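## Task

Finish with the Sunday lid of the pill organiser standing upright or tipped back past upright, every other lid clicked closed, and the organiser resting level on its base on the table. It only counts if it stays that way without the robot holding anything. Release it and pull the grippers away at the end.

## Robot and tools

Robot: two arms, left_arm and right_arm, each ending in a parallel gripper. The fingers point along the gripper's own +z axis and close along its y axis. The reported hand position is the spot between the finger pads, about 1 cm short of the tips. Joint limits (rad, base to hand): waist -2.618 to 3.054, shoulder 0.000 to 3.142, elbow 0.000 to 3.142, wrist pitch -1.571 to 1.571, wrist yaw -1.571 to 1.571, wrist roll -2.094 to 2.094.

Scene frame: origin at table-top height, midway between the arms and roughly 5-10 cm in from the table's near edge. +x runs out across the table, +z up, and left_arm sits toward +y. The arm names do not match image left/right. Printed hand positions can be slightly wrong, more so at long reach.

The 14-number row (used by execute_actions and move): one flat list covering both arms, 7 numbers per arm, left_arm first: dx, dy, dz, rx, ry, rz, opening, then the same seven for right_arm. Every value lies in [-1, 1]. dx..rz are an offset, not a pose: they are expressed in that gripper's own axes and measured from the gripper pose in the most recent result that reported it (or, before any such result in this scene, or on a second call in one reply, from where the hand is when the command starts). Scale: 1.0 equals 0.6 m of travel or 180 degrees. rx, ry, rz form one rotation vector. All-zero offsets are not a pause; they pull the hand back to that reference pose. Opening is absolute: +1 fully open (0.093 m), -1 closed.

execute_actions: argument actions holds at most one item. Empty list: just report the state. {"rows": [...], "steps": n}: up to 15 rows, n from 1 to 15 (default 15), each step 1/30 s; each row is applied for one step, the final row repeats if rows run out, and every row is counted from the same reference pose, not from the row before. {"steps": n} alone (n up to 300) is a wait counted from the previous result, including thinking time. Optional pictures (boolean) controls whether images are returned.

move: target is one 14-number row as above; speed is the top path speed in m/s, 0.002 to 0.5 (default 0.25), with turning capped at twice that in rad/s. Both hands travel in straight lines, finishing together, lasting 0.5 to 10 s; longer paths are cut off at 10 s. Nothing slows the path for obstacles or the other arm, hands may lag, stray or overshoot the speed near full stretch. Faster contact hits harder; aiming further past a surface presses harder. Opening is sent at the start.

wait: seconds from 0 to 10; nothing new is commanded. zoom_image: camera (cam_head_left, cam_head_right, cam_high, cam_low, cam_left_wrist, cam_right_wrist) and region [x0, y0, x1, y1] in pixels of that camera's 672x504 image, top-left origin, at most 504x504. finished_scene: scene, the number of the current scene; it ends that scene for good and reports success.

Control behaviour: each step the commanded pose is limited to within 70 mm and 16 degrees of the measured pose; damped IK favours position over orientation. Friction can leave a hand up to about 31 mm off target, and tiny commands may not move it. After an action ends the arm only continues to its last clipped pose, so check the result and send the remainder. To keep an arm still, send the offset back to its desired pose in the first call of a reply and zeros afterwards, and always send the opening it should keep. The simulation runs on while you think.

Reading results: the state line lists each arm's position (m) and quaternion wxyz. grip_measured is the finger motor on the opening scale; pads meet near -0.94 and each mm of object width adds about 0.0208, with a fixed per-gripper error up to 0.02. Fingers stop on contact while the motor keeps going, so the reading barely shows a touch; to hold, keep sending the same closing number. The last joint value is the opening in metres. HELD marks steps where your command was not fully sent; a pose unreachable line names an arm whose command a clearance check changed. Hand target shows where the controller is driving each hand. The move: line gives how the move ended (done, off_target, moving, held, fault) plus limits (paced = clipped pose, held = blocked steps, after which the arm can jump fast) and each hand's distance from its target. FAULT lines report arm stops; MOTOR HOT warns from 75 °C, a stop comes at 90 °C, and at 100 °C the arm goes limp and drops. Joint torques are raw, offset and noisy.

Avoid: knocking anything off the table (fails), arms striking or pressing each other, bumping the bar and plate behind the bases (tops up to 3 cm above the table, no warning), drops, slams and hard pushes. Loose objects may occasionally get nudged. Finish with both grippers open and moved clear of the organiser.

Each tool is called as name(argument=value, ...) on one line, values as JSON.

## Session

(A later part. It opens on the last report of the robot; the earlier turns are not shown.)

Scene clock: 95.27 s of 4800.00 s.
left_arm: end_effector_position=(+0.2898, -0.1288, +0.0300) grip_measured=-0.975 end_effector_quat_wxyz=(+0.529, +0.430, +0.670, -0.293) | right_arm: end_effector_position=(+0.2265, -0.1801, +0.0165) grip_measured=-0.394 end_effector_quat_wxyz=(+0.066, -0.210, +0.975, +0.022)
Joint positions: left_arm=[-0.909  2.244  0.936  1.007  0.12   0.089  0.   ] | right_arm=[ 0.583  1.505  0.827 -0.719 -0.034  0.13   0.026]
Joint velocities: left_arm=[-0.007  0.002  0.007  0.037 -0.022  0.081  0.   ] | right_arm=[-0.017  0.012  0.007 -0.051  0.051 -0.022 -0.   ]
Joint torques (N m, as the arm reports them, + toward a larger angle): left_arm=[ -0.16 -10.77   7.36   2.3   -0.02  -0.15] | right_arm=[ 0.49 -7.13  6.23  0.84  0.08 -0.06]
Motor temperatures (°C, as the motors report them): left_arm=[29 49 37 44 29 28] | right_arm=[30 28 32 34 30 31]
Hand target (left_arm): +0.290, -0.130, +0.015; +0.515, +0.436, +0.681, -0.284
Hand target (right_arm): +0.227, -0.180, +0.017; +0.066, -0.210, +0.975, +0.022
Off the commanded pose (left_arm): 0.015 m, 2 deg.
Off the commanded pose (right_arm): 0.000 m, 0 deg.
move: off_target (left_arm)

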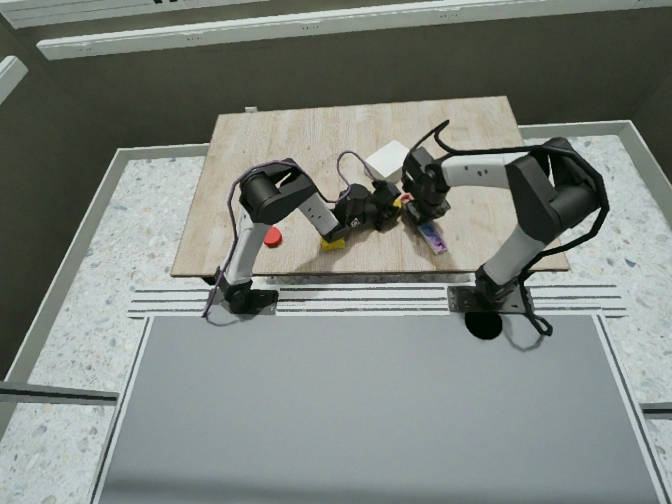

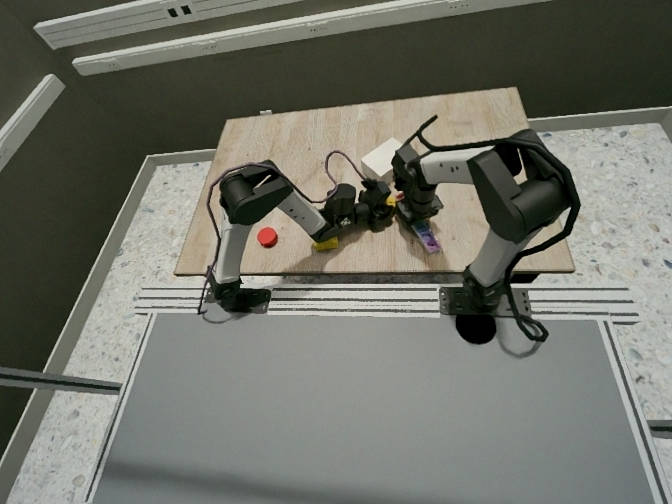

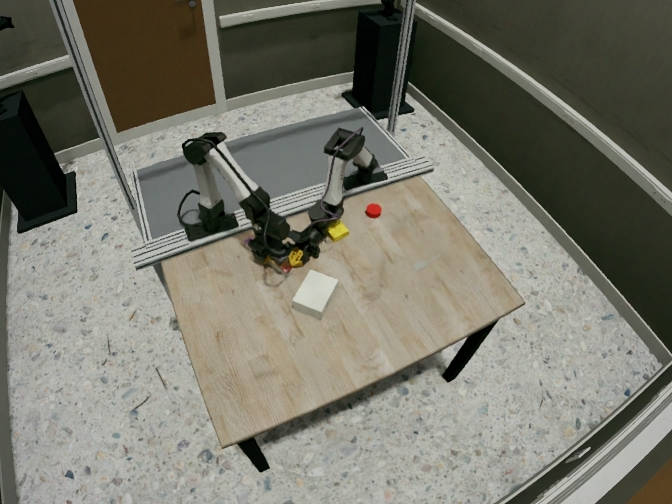

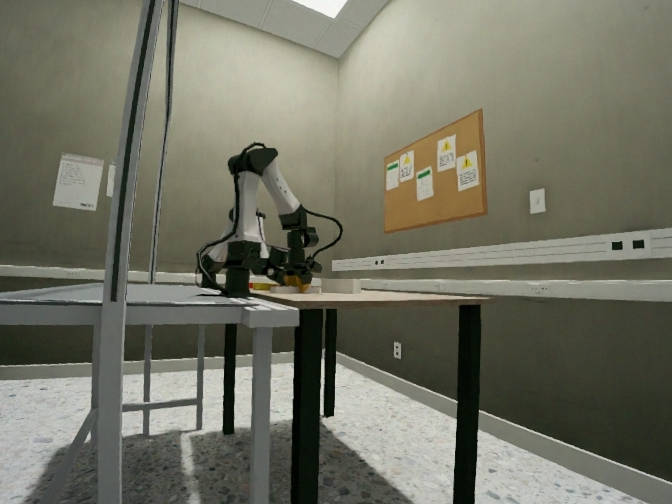

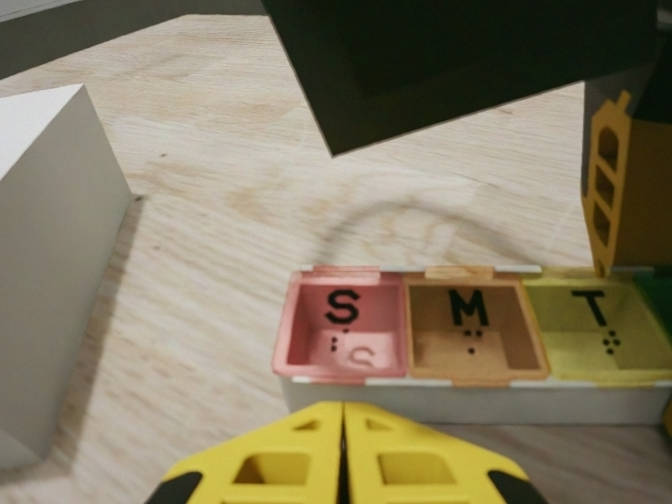

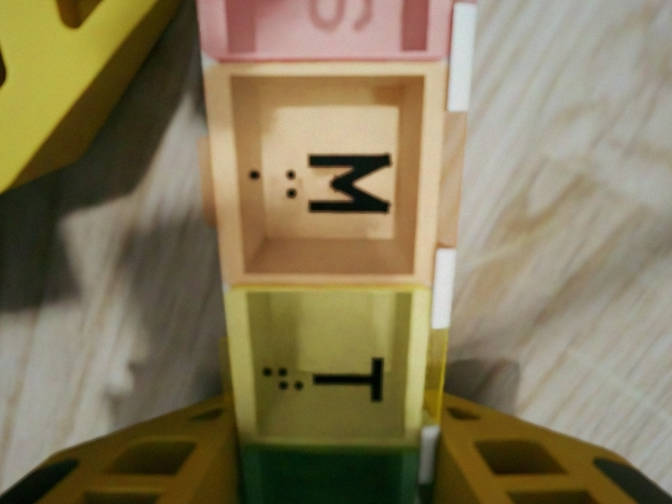

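execute_actions(actions=[{"rows":[[0.022,0,0.01,0,0.014,0,-1,0.01,0,0.008,0,0.008,0,-0.5],[0.022,0,0.011,0,0.014,0,-1,0.02,-0.001,0.016,0,0.016,-0.001,-0.5],[0.022,0,0.012,0,0.014,0,-1,0.03,-0.002,0.024,0.001,0.024,-0.002,-0.5],[0.022,0,0.013,0,0.014,0,-1,0.04,-0.002,0.032,0.001,0.032,-0.003,-0.5],[0.022,0,0.014,0,0.014,0,-1,0.05,-0.003,0.04,0.002,0.04,-0.004,-0.5],[0.022,0,0.015,0,0.014,0,-1,0.06,-0.004,0.049,0.002,0.048,-0.005,-0.5],[0.022,0,0.016,0,0.014,0,-1,0.07,-0.005,0.057,0.003,0.056,-0.006,-0.5],[0.022,0,0.017,0,0.014,0,-1,0.08,-0.005,0.066,0.003,0.064,-0.007,-0.5],[0.022,0,0.018,0,0.014,0,-1,0.09,-0.006,0.074,0.004,0.072,-0.008,-0.5]]}])

Scene clock: 96.80 s of 4800.00 s.
left_arm: end_effector_position=(+0.2920, -0.1320, +0.0300) grip_measured=-0.975 end_effector_quat_wxyz=(+0.529, +0.431, +0.670, -0.293) | right_arm: end_effector_position=(+0.2248, -0.1811, +0.0141) grip_measured=-0.394 end_effector_quat_wxyz=(+0.059, -0.211, +0.975, +0.020)
Joint positions: left_arm=[-0.909  2.252  0.954  0.995  0.12   0.089  0.   ] | right_arm=[ 0.583  1.515  0.827 -0.723 -0.034  0.127  0.026]
Joint velocities: left_arm=[-0.012 -0.002 -0.027 -0.037  0.066  0.051  0.   ] | right_arm=[-0.017  0.012  0.017  0.081  0.037  0.037  0.   ]
Joint torques (N m, as the arm reports them, + toward a larger angle): left_arm=[  0.14 -10.36   8.05   2.27  -0.04  -0.12] | right_arm=[ 0.96  2.38  1.25  0.4  -0.07 -0.25]
Motor temperatures (°C, as the motors report them): left_arm=[29 49 37 44 29 28] | right_arm=[30 28 32 34 30 31]
Hand target (left_arm): +0.293, -0.134, +0.015; +0.514, +0.437, +0.682, -0.284
Hand target (right_arm): +0.183, -0.205, -0.024; -0.043, -0.222, +0.974, -0.009
Off the commanded pose (left_arm): 0.016 m, 2 deg.
Off the commanded pose (right_arm): 0.067 m, 12 deg.
Steps of this call (steps 1 to 31: nothing new was sent; steps 32 to 46: all 15 steps of this action). Readings (end_effector_position):
32: left_arm (+0.2898, -0.1288, +0.0299) | right_arm (+0.2265, -0.1801, +0.0165)
33: left_arm (+0.2897, -0.1288, +0.0298) | right_arm (+0.2265, -0.1801, +0.0165)
35: left_arm (+0.2902, -0.1294, +0.0304) | right_arm (+0.2260, -0.1803, +0.0157)
39: left_arm (+0.2919, -0.1318, +0.0303) | right_arm (+0.2251, -0.1809, +0.0144)
46: the state above

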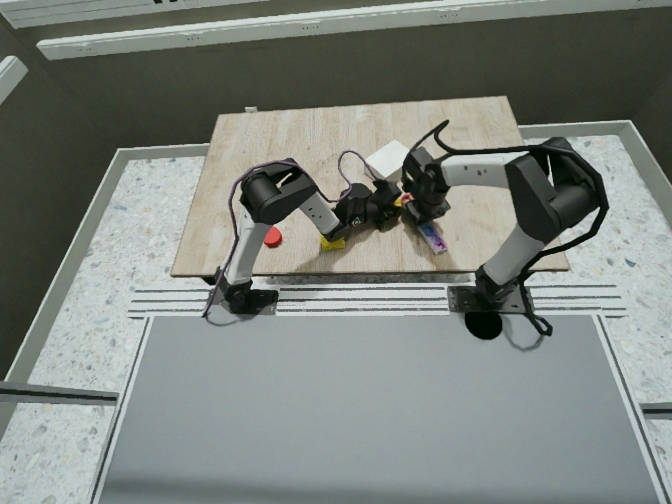

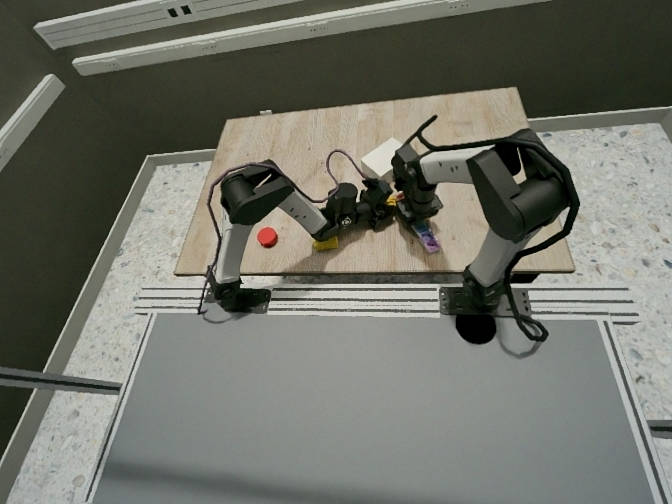

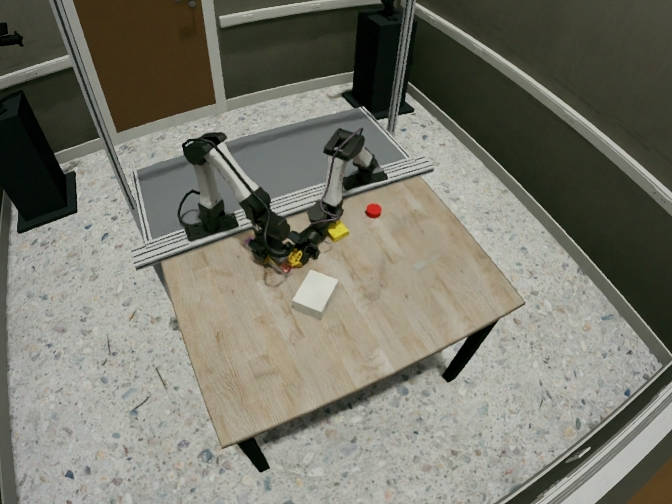

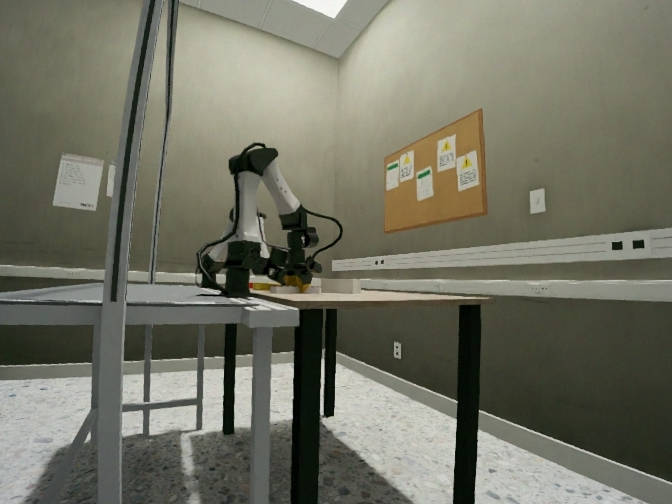

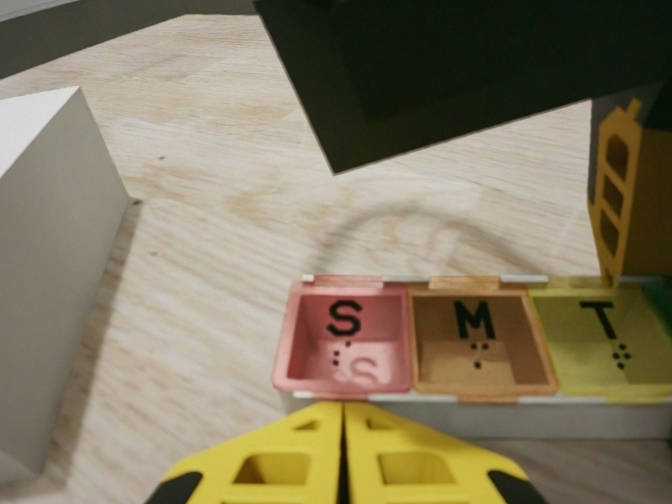

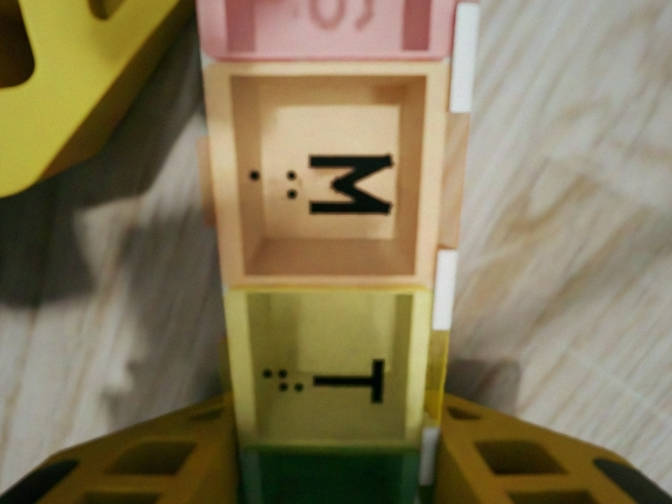

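Lever.

execute_actions(actions=[{"rows":[[0.015,0,0.008,0,0.006,0,-1,0.09,-0.006,0.074,0.004,0.072,-0.008,-0.5],[0.008,0,0.006,0,0,0,-1,0.09,-0.006,0.074,0.004,0.072,-0.008,-0.5],[0.002,0,0.005,0,-0.006,0.002,-1,0.09,-0.006,0.074,0.004,0.072,-0.008,-0.5],[-0.004,0,0.004,0,-0.012,0.003,-1,0.09,-0.006,0.074,0.004,0.072,-0.008,-0.5],[-0.009,0,0.004,0,-0.018,0.005,-1,0.09,-0.006,0.074,0.004,0.072,-0.008,-0.5],[-0.014,0,0.003,0,-0.024,0.006,-1,0.09,-0.006,0.074,0.004,0.072,-0.008,-0.5],[-0.019,0,0.003,0,-0.03,0.008,-1,0.09,-0.006,0.074,0.004,0.072,-0.008,-0.5],[-0.024,0,0.003,0,-0.036,0.01,-1,0.09,-0.006,0.074,0.004,0.072,-0.008,-0.5],[-0.029,0,0.003,0,-0.042,0.012,-1,0.09,-0.006,0.074,0.004,0.072,-0.008,-0.5],[-0.034,0,0.003,0,-0.049,0.014,-1,0.09,-0.006,0.074,0.004,0.072,-0.008,-0.5],[-0.038,0,0.003,0,-0.055,0.015,-1,0.09,-0.006,0.074,0.004,0.072,-0.008,-0.5]]}])

Scene clock: 98.33 s of 4800.00 s.
left_arm: end_effector_position=(+0.2917, -0.1329, +0.0338) grip_measured=-0.975 end_effector_quat_wxyz=(+0.545, +0.426, +0.657, -0.301) | right_arm: end_effector_position=(+0.2243, -0.1815, +0.0145) grip_measured=-0.394 end_effector_quat_wxyz=(+0.057, -0.212, +0.975, +0.019)
Joint positions: left_arm=[-0.909  2.272  0.945  1.071  0.124  0.088  0.   ] | right_arm=[ 0.583  1.515  0.829 -0.729 -0.034  0.125  0.026]
Joint velocities: left_arm=[ 0.012  0.042 -0.022  0.081 -0.007 -0.037  0.   ] | right_arm=[-0.007  0.012  0.002 -0.139 -0.051 -0.081 -0.001]
Joint torques (N m, as the arm reports them, + toward a larger angle): left_arm=[ -0.11 -10.32   6.36   3.98   0.11   0.2 ] | right_arm=[ 0.93  2.82  0.71  0.4  -0.09 -0.25]
Motor temperatures (°C, as the motors report them): left_arm=[29 49 37 44 29 28] | right_arm=[30 28 32 33 30 31]
Hand target (left_arm): +0.294, -0.138, +0.052; +0.589, +0.421, +0.615, -0.312
Hand target (right_arm): +0.181, -0.206, -0.025; -0.049, -0.223, +0.974, -0.012
Off the commanded pose (left_arm): 0.019 m, 8 deg.
Off the commanded pose (right_arm): 0.070 m, 13 deg.
Steps of this call (steps 1 to 31: nothing new was sent; steps 32 to 46: all 15 steps of this action). Readings (end_effector_position):
32: left_arm (+0.2920, -0.1320, +0.0300) | right_arm (+0.2248, -0.1811, +0.0141)
33: left_arm (+0.2921, -0.1321, +0.0301) | right_arm (+0.2248, -0.1811, +0.0141)
35: left_arm (+0.2922, -0.1322, +0.0308) | right_arm (+0.2248, -0.1811, +0.0141)
39: left_arm (+0.2923, -0.1329, +0.0318) | right_arm (+0.2248, -0.1811, +0.0141)
46: the state above

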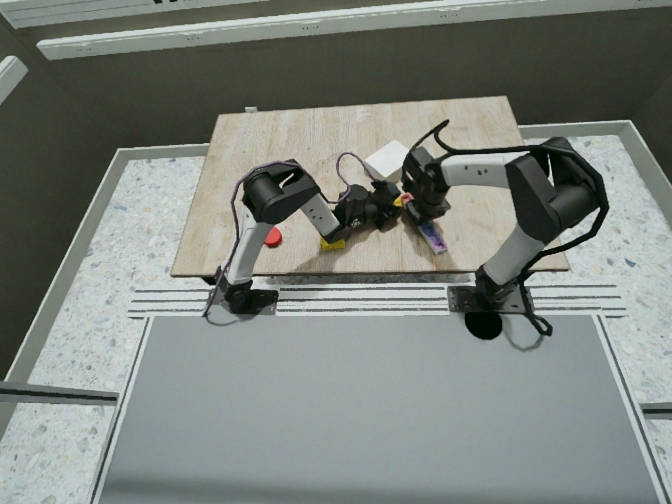

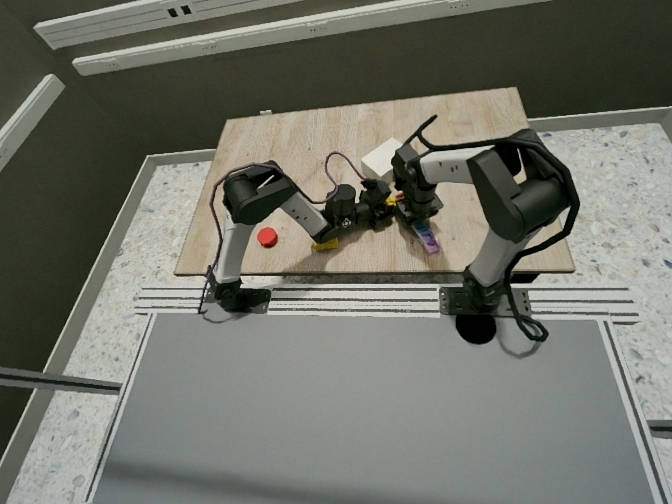

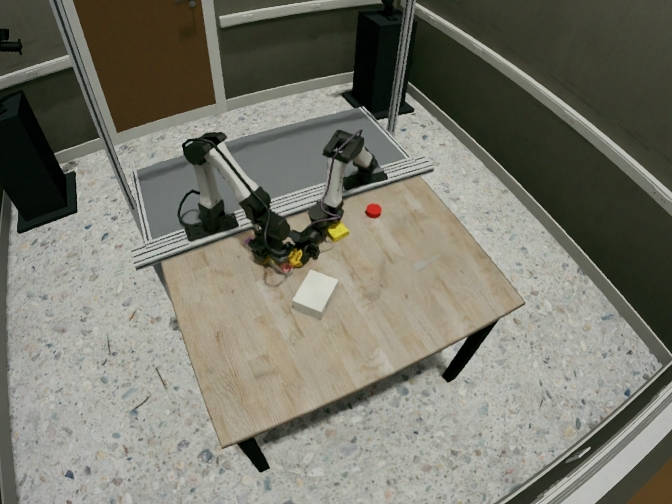

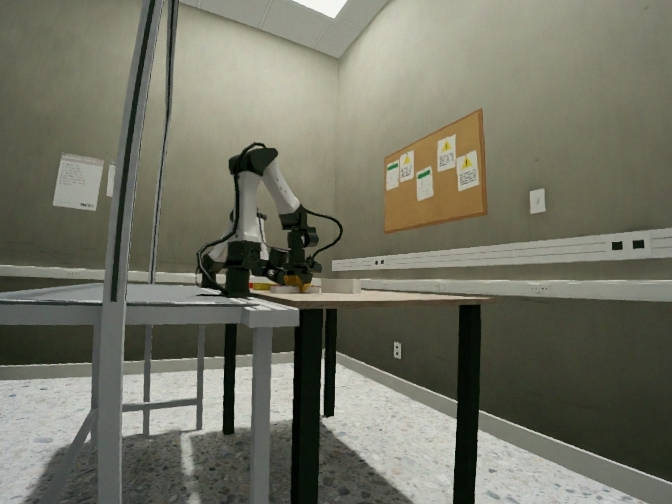

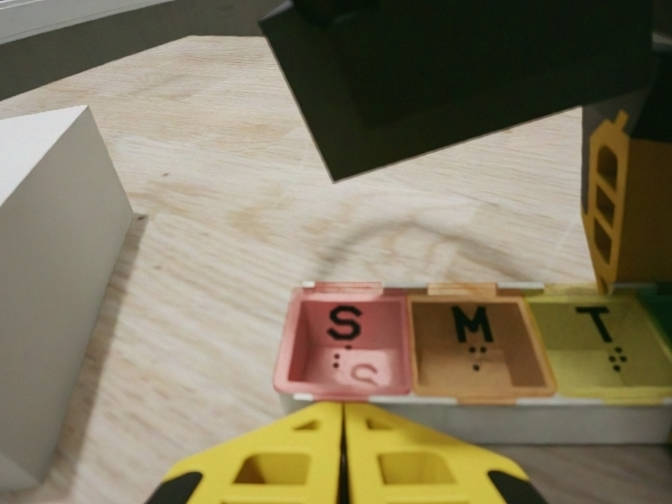

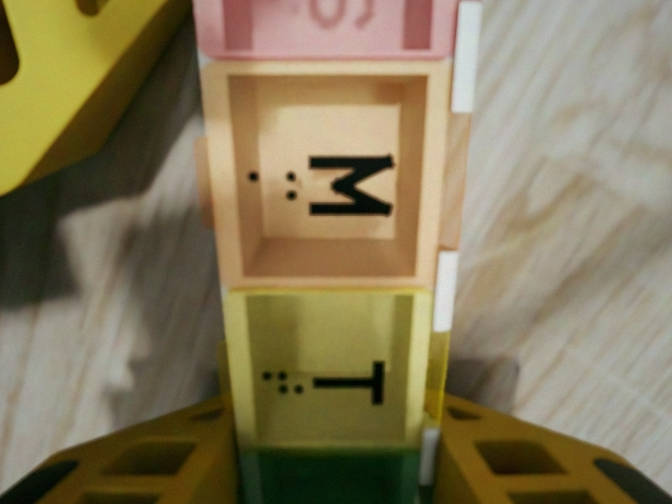

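execute_actions(actions=[{"rows":[[-0.032,0,0.003,0,-0.042,0.015,-1,0.085,-0.006,0.079,0.004,0.072,-0.008,-0.5],[-0.032,0,0.003,0,-0.044,0.015,-1,0.08,-0.006,0.084,0.004,0.072,-0.008,-0.5],[-0.033,0,0.003,0,-0.046,0.015,-1,0.075,-0.006,0.088,0.004,0.072,-0.008,-0.5],[-0.034,0,0.003,0,-0.048,0.015,-1,0.075,-0.006,0.088,0.004,0.072,-0.008,-0.5],[-0.035,0,0.003,0,-0.05,0.015,-1,0.075,-0.006,0.088,0.004,0.072,-0.008,-0.5],[-0.036,0,0.003,0,-0.053,0.015,-1,0.075,-0.006,0.088,0.004,0.072,-0.008,-0.5]]}])

zoom_image(camera="cam_low", region=[260,260,340,305])

Scene clock: 99.87 s of 4800.00 s.
left_arm: end_effector_position=(+0.2915, -0.1324, +0.0365) grip_measured=-0.975 end_effector_quat_wxyz=(+0.559, +0.418, +0.645, -0.311) | right_arm: end_effector_position=(+0.2239, -0.1813, +0.0159) grip_measured=-0.394 end_effector_quat_wxyz=(+0.048, -0.214, +0.976, +0.017)
Joint positions: left_arm=[-0.907  2.296  0.935  1.151  0.13   0.081  0.   ] | right_arm=[ 0.583  1.527  0.85  -0.756 -0.036  0.121  0.026]
Joint velocities: left_arm=[ 0.007  0.002 -0.002  0.022 -0.051  0.007  0.   ] | right_arm=[ 0.012  0.002 -0.002 -0.037  0.066  0.007 -0.001]
Joint torques (N m, as the arm reports them, + toward a larger angle): left_arm=[ -0.26 -10.06   6.58   3.95   0.11   0.25] | right_arm=[ 0.87  4.89  0.83  0.81 -0.01 -0.26]
Motor temperatures (°C, as the motors report them): left_arm=[29 49 37 46 29 28] | right_arm=[30 28 32 33 30 31]
Hand target (left_arm): +0.293, -0.138, +0.054; +0.602, +0.416, +0.602, -0.319
Hand target (right_arm): +0.186, -0.204, -0.030; -0.051, -0.224, +0.973, -0.013
Off the commanded pose (left_arm): 0.019 m, 7 deg.
Off the commanded pose (right_arm): 0.071 m, 12 deg.
Steps of this call (steps 1 to 31: nothing new was sent; steps 32 to 46: all 15 steps of this action). Readings (end_effector_position):
32: left_arm (+0.2916, -0.1328, +0.0343) | right_arm (+0.2241, -0.1814, +0.0147)
33: left_arm (+0.2916, -0.1328, +0.0344) | right_arm (+0.2243, -0.1813, +0.0150)
35: left_arm (+0.2916, -0.1328, +0.0346) | right_arm (+0.2244, -0.1813, +0.0149)
39: left_arm (+0.2914, -0.1326, +0.0356) | right_arm (+0.2241, -0.1813, +0.0154)
46: the state above

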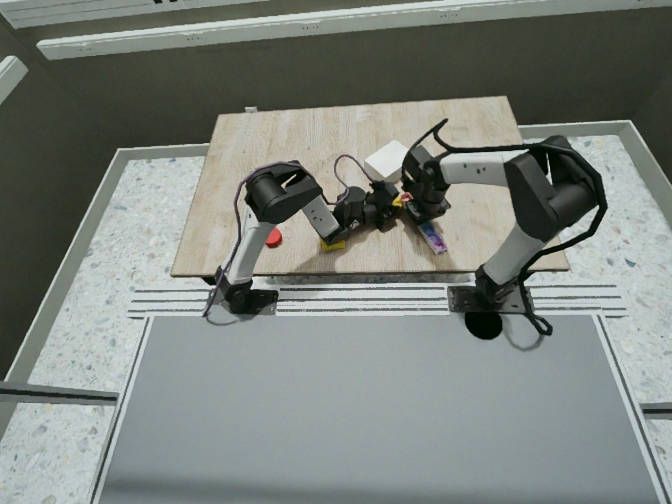

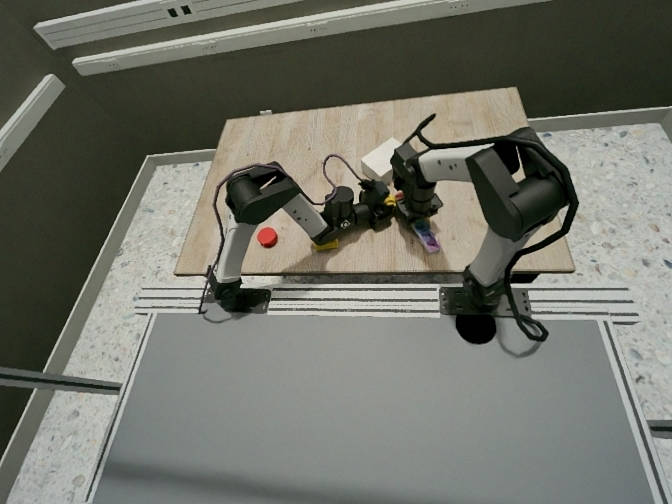

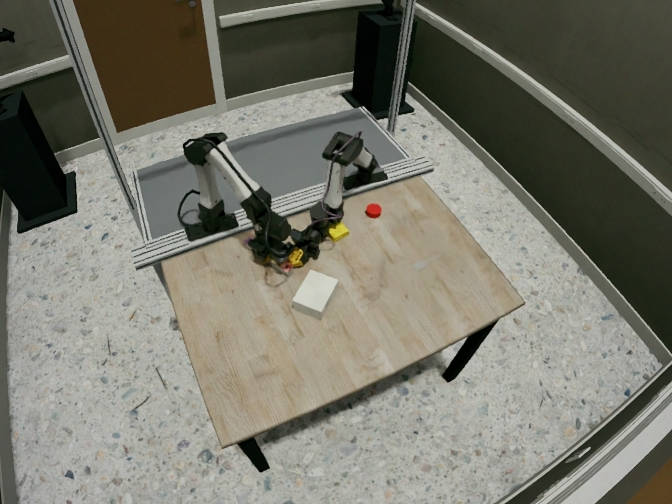

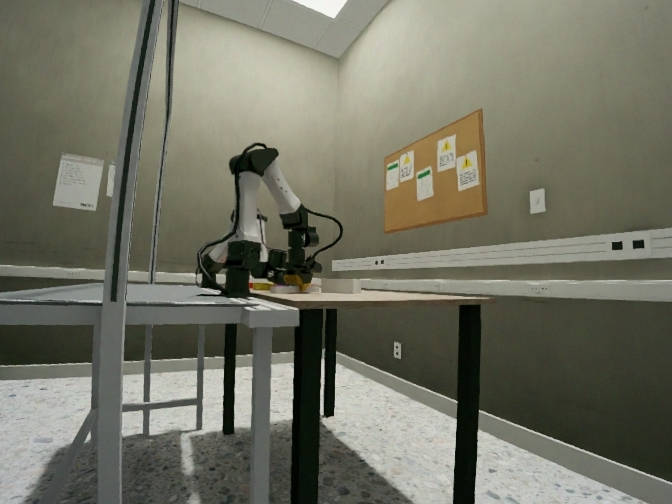

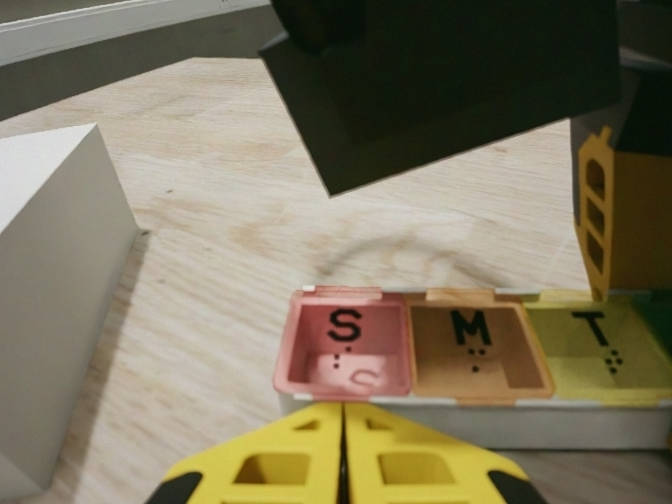

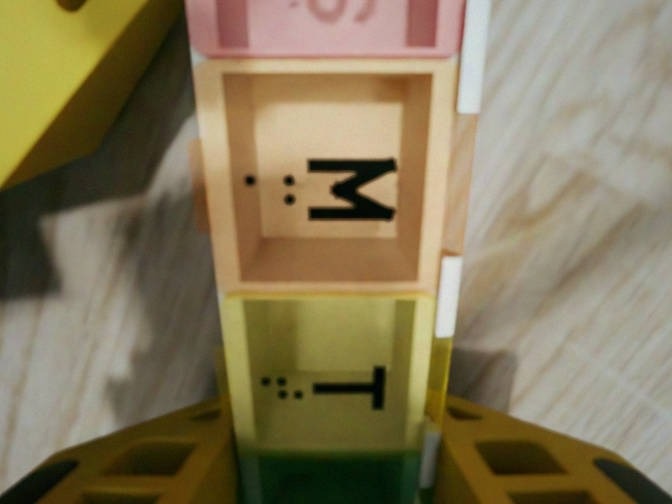

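Region (260, 260, 340, 305) of cam_low's 672x504 image, scaled by 6.300, with more detail than that image has; it fills the top 284 rows of this view, and the rest is white.

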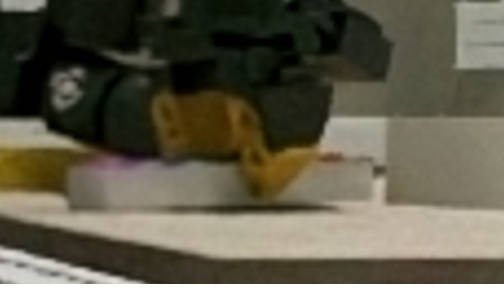

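execute_actions(actions=[{"rows":[[-0.031,0,0.003,0,-0.04,0.015,-1,0.075,-0.006,0.088,0.004,0.064,-0.008,-0.5],[-0.031,0,0.003,0,-0.042,0.015,-1,0.076,-0.006,0.087,0.004,0.062,-0.008,-0.5],[-0.031,0,0.003,0,-0.044,0.015,-1,0.077,-0.006,0.086,0.004,0.06,-0.008,-0.5],[-0.031,0,0.003,0,-0.046,0.015,-1,0.078,-0.006,0.085,0.004,0.058,-0.008,-0.5],[-0.031,0,0.003,0,-0.048,0.015,-1,0.079,-0.006,0.084,0.004,0.056,-0.008,-0.5],[-0.031,0,0.003,0,-0.05,0.015,-1,0.08,-0.006,0.084,0.004,0.055,-0.008,-0.5]]}])

Scene clock: 101.43 s of 4800.00 s.
left_arm: end_effector_position=(+0.2915, -0.1335, +0.0425) grip_measured=-0.975 end_effector_quat_wxyz=(+0.590, +0.414, +0.616, -0.317) | right_arm: end_effector_position=(+0.2246, -0.1815, +0.0130) grip_measured=-0.394 end_effector_quat_wxyz=(+0.050, -0.215, +0.975, +0.016)
Joint positions: left_arm=[-0.907  2.341  0.933  1.277  0.133  0.103  0.   ] | right_arm=[ 0.583  1.533  0.842 -0.741 -0.033  0.119  0.026]
Joint velocities: left_arm=[-0.017 -0.002  0.017  0.022  0.037  0.081  0.   ] | right_arm=[-0.007 -0.012  0.007 -0.037  0.037 -0.037 -0.001]
Joint torques (N m, as the arm reports them, + toward a larger angle): left_arm=[ -0.08 -10.68   6.18   3.57   0.18  -0.03] | right_arm=[ 1.17  0.5  -1.38  0.92  0.01 -0.2 ]
Motor temperatures (°C, as the motors report them): left_arm=[29 49 37 46 29 28] | right_arm=[30 28 32 33 30 31]
Hand target (left_arm): +0.293, -0.137, +0.054; +0.615, +0.408, +0.590, -0.328
Hand target (right_arm): +0.184, -0.205, -0.028; -0.035, -0.226, +0.974, -0.009
Off the commanded pose (left_arm): 0.013 m, 5 deg.
Off the commanded pose (right_arm): 0.068 m, 10 deg.
Steps of this call (steps 1 to 32: nothing new was sent; steps 33 to 47: all 15 steps of this action). Readings (end_effector_position):
33: left_arm (+0.2915, -0.1325, +0.0369) | right_arm (+0.2239, -0.1813, +0.0160)
34: left_arm (+0.2914, -0.1325, +0.0367) | right_arm (+0.2239, -0.1813, +0.0160)
36: left_arm (+0.2914, -0.1326, +0.0383) | right_arm (+0.2248, -0.1812, +0.0152)
40: left_arm (+0.2915, -0.1334, +0.0414) | right_arm (+0.2246, -0.1815, +0.0130)
47: the state above

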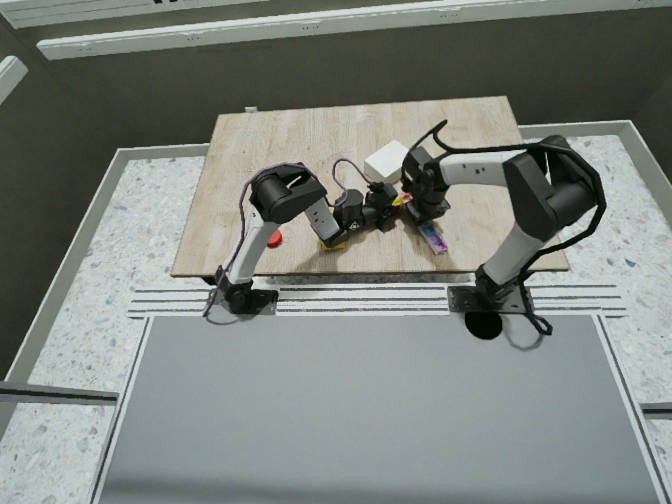

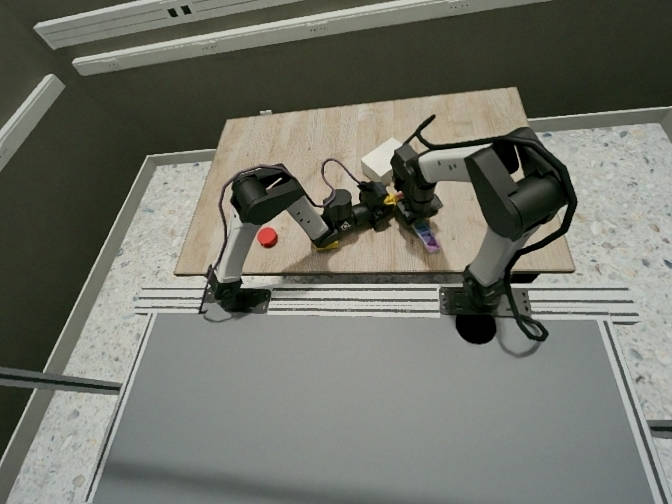

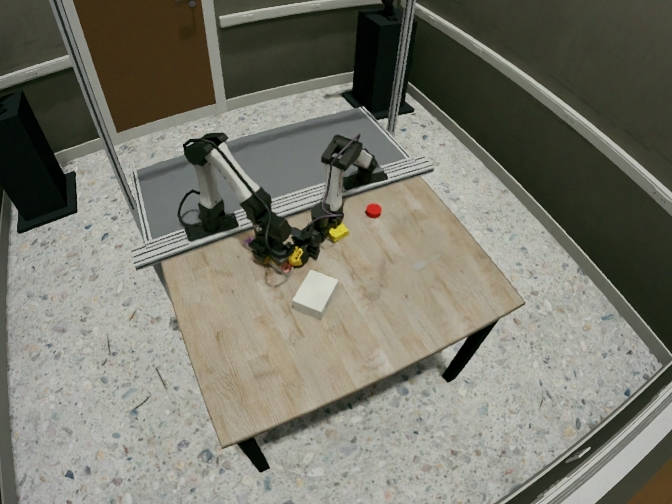

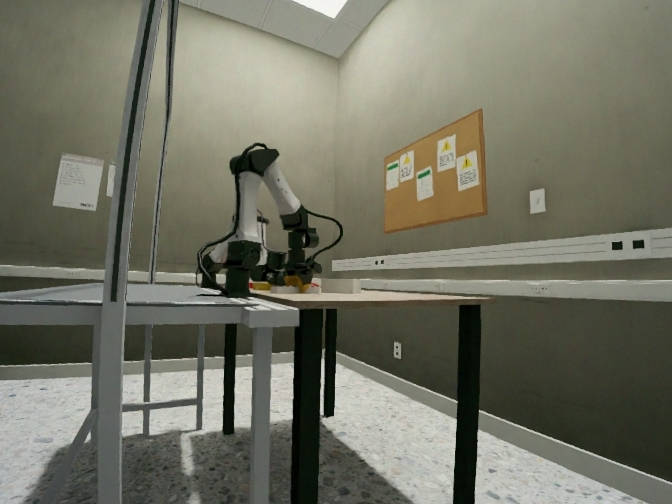

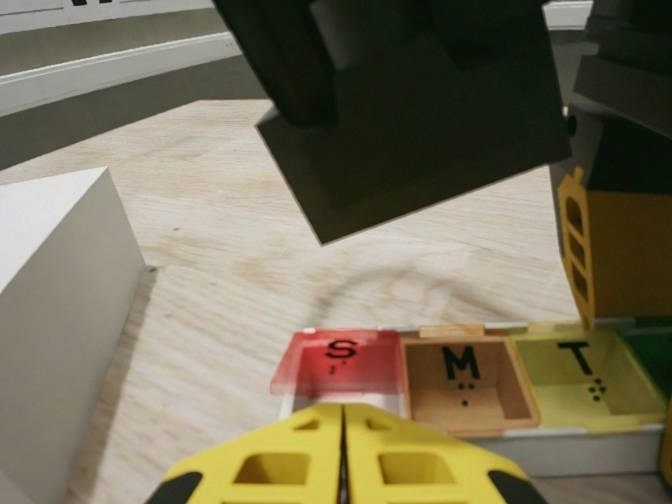

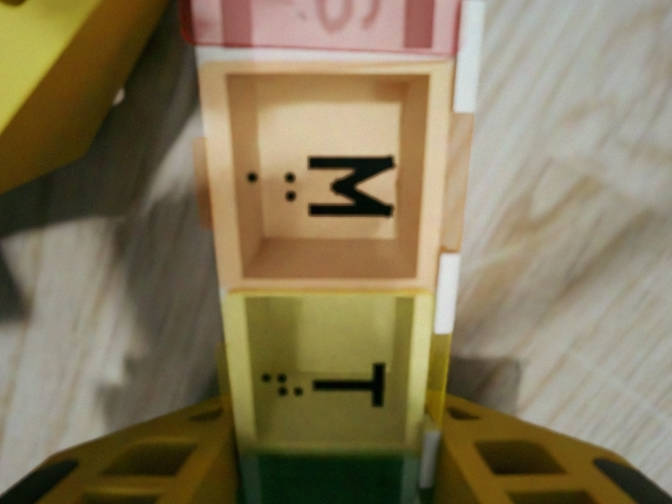

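execute_actions(actions=[{"rows":[[-0.016,0,0.003,0,-0.02,0,-1,0.07,-0.005,0.072,0.003,0.048,-0.007,-0.5],[-0.012,0,0.003,0,-0.015,0,-1,0.06,-0.004,0.06,0.003,0.04,-0.006,-0.5],[-0.008,0,0.002,0,-0.01,0,-1,0.05,-0.003,0.05,0.002,0.034,-0.005,-0.5],[-0.004,0,0.001,0,-0.005,0,-1,0.04,-0.003,0.04,0.002,0.027,-0.004,-0.5],[0,0,0,0,0,0,-1,0.03,-0.002,0.03,0.001,0.02,-0.003,-0.5],[0,0,0,0,0,0,-1,0.02,-0.001,0.02,0.001,0.014,-0.002,-0.5],[0,0,0,0,0,0,-1,0.01,0,0.01,0,0.007,-0.001,-0.5],[0,0,0,0,0,0,-1,0,0,0,0,0,0,-0.5],[0,0,0,0,0,0,-1,0,0,0,0,0,0,-0.4],[0,0,0,0,0,0,-1,0,0,0,0,0,0,-0.3],[0,0,0,0,0,0,-1,0,0,0,0,0,0,-0.2],[0,0,0,0,0,0,-1,0,0,0,0,0,0,-0.1],[0,0,0,0,0,0,-1,0,0,0,0,0,0,0],[0,0,0,0,0,0,-1,0,0,0,0,0,0,0.1]]}], pictures=false)

move(target=[0,0,0,0,0,0,-1,0.098,0.005,-0.028,0,-0.06,0,0.2], speed=0.07)

Scene clock: 104.13 s of 4800.00 s.
left_arm: end_effector_position=(+0.2917, -0.1337, +0.0445) grip_measured=-0.975 end_effector_quat_wxyz=(+0.592, +0.414, +0.614, -0.317) | right_arm: end_effector_position=(+0.2264, -0.1804, +0.0155) grip_measured=+0.086 end_effector_quat_wxyz=(+0.055, -0.213, +0.975, +0.017)
Joint positions: left_arm=[-0.907  2.338  0.933  1.279  0.133  0.104  0.   ] | right_arm=[ 0.583  1.526  0.846 -0.74  -0.033  0.122  0.049]
Joint velocities: left_arm=[-0.012  0.012  0.007 -0.066 -0.037 -0.066  0.   ] | right_arm=[-0.022  0.017  0.002 -0.022  0.007 -0.022  0.024]
Joint torques (N m, as the arm reports them, + toward a larger angle): left_arm=[  0.18 -13.17   5.28   2.62   0.01  -0.21] | right_arm=[ 0.58 -6.64  5.79  0.79  0.04 -0.05]
Motor temperatures (°C, as the motors report them): left_arm=[29 49 37 47 29 28] | right_arm=[30 28 32 33 30 31]
Hand target (left_arm): +0.292, -0.134, +0.043; +0.590, +0.414, +0.616, -0.317
Hand target (right_arm): +0.224, -0.182, +0.013; +0.050, -0.215, +0.975, +0.016
Off the commanded pose (left_arm): 0.002 m, 0 deg.
Off the commanded pose (right_arm): 0.003 m, 1 deg.
Steps of this call (steps 1 to 66: nothing new was sent; steps 67 to 81: all 15 steps of this action). Readings (end_effector_position):
67: left_arm (+0.2915, -0.1335, +0.0425) | right_arm (+0.2246, -0.1815, +0.0130)
68: left_arm (+0.2915, -0.1335, +0.0425) | right_arm (+0.2248, -0.1813, +0.0135)
70: left_arm (+0.2915, -0.1335, +0.0421) | right_arm (+0.2249, -0.1812, +0.0137)
74: left_arm (+0.2915, -0.1335, +0.0418) | right_arm (+0.2261, -0.1805, +0.0154)
81: the state above

Scene clock: 106.00 s of 4800.00 s.
left_arm: end_effector_position=(+0.2917, -0.1337, +0.0445) grip_measured=-0.975 end_effector_quat_wxyz=(+0.592, +0.414, +0.614, -0.317) | right_arm: end_effector_position=(+0.1740, -0.2014, +0.0241) grip_measured=+0.198 end_effector_quat_wxyz=(+0.141, -0.214, +0.966, +0.041)
Joint positions: left_arm=[-0.907  2.338  0.933  1.279  0.133  0.104  0.   ] | right_arm=[ 0.651  1.1    0.528 -0.668  0.001  0.185  0.055]
Joint velocities: left_arm=[-0.012 -0.022 -0.002 -0.007  0.037 -0.051  0.   ] | right_arm=[ 0.002 -0.002 -0.002  0.037  0.081 -0.051  0.   ]
Joint torques (N m, as the arm reports them, + toward a larger angle): left_arm=[ -0.15 -13.25   5.28   2.61   0.03  -0.14] | right_arm=[ 1.3  -5.23  5.2   1.26  0.16  0.07]
Motor temperatures (°C, as the motors report them): left_arm=[29 49 37 47 29 28] | right_arm=[30 28 32 33 30 31]
Hand target (left_arm): +0.292, -0.134, +0.044; +0.592, +0.414, +0.614, -0.317
Hand target (right_arm): +0.171, -0.204, +0.023; +0.146, -0.211, +0.966, +0.039
Off the commanded pose (left_arm): 0.000 m, 0 deg.
Off the commanded pose (right_arm): 0.004 m, 1 deg.
move: done

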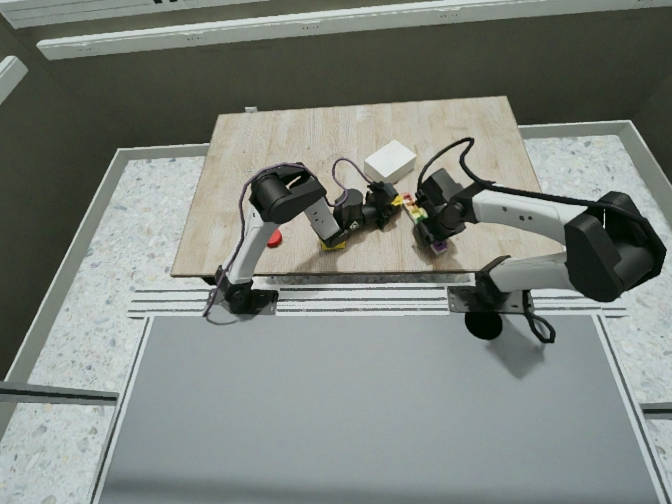

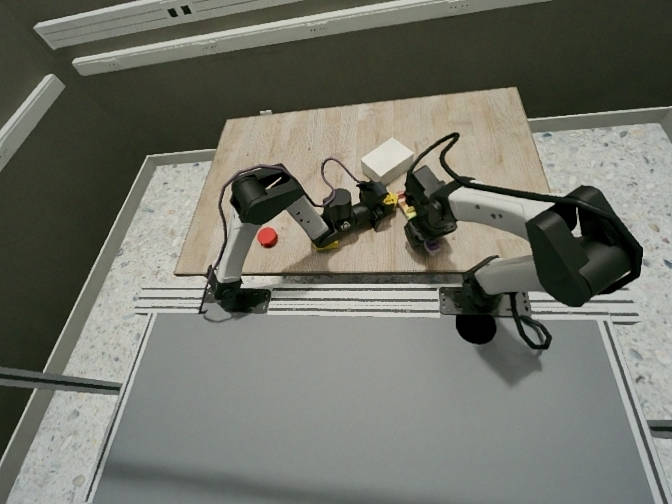

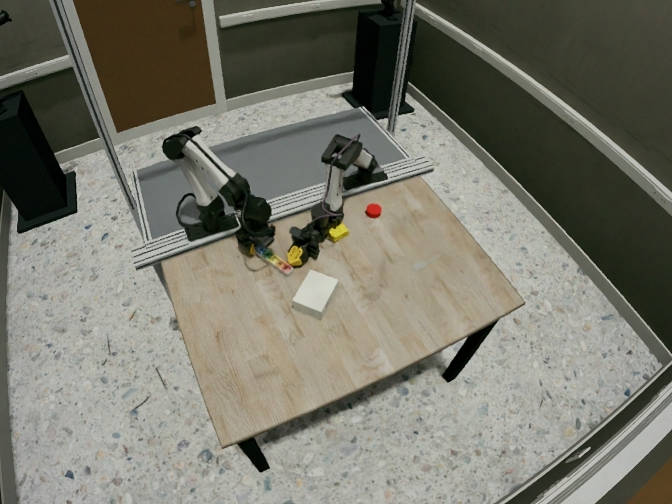

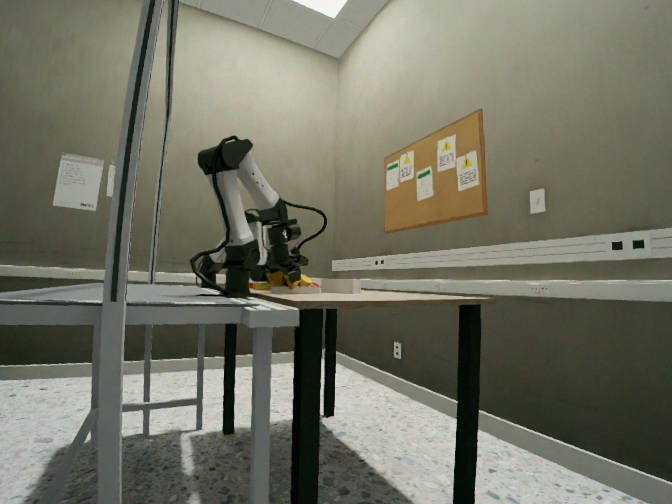

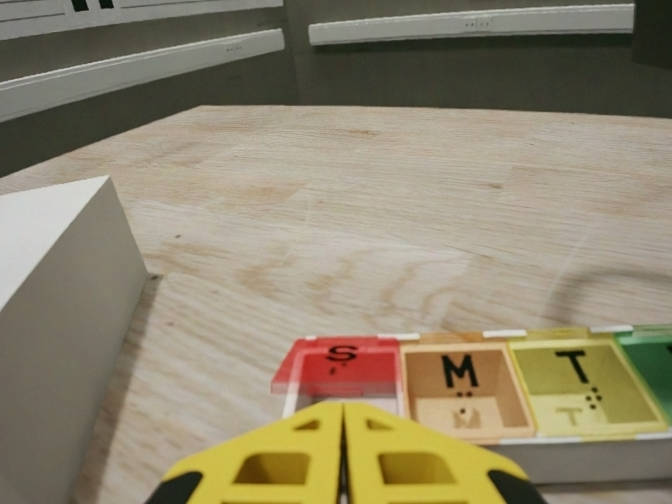

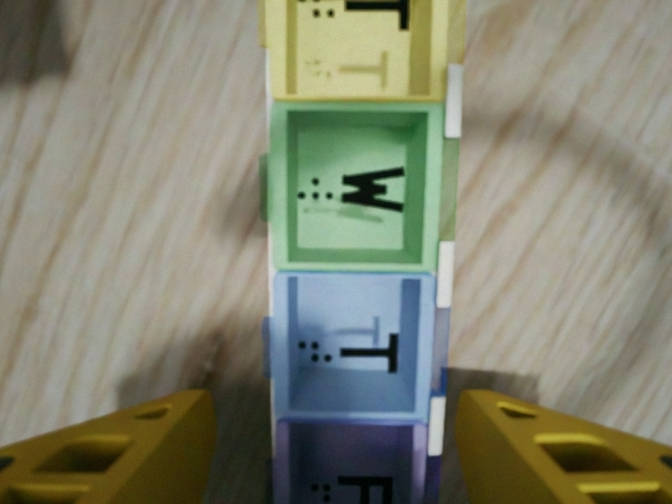

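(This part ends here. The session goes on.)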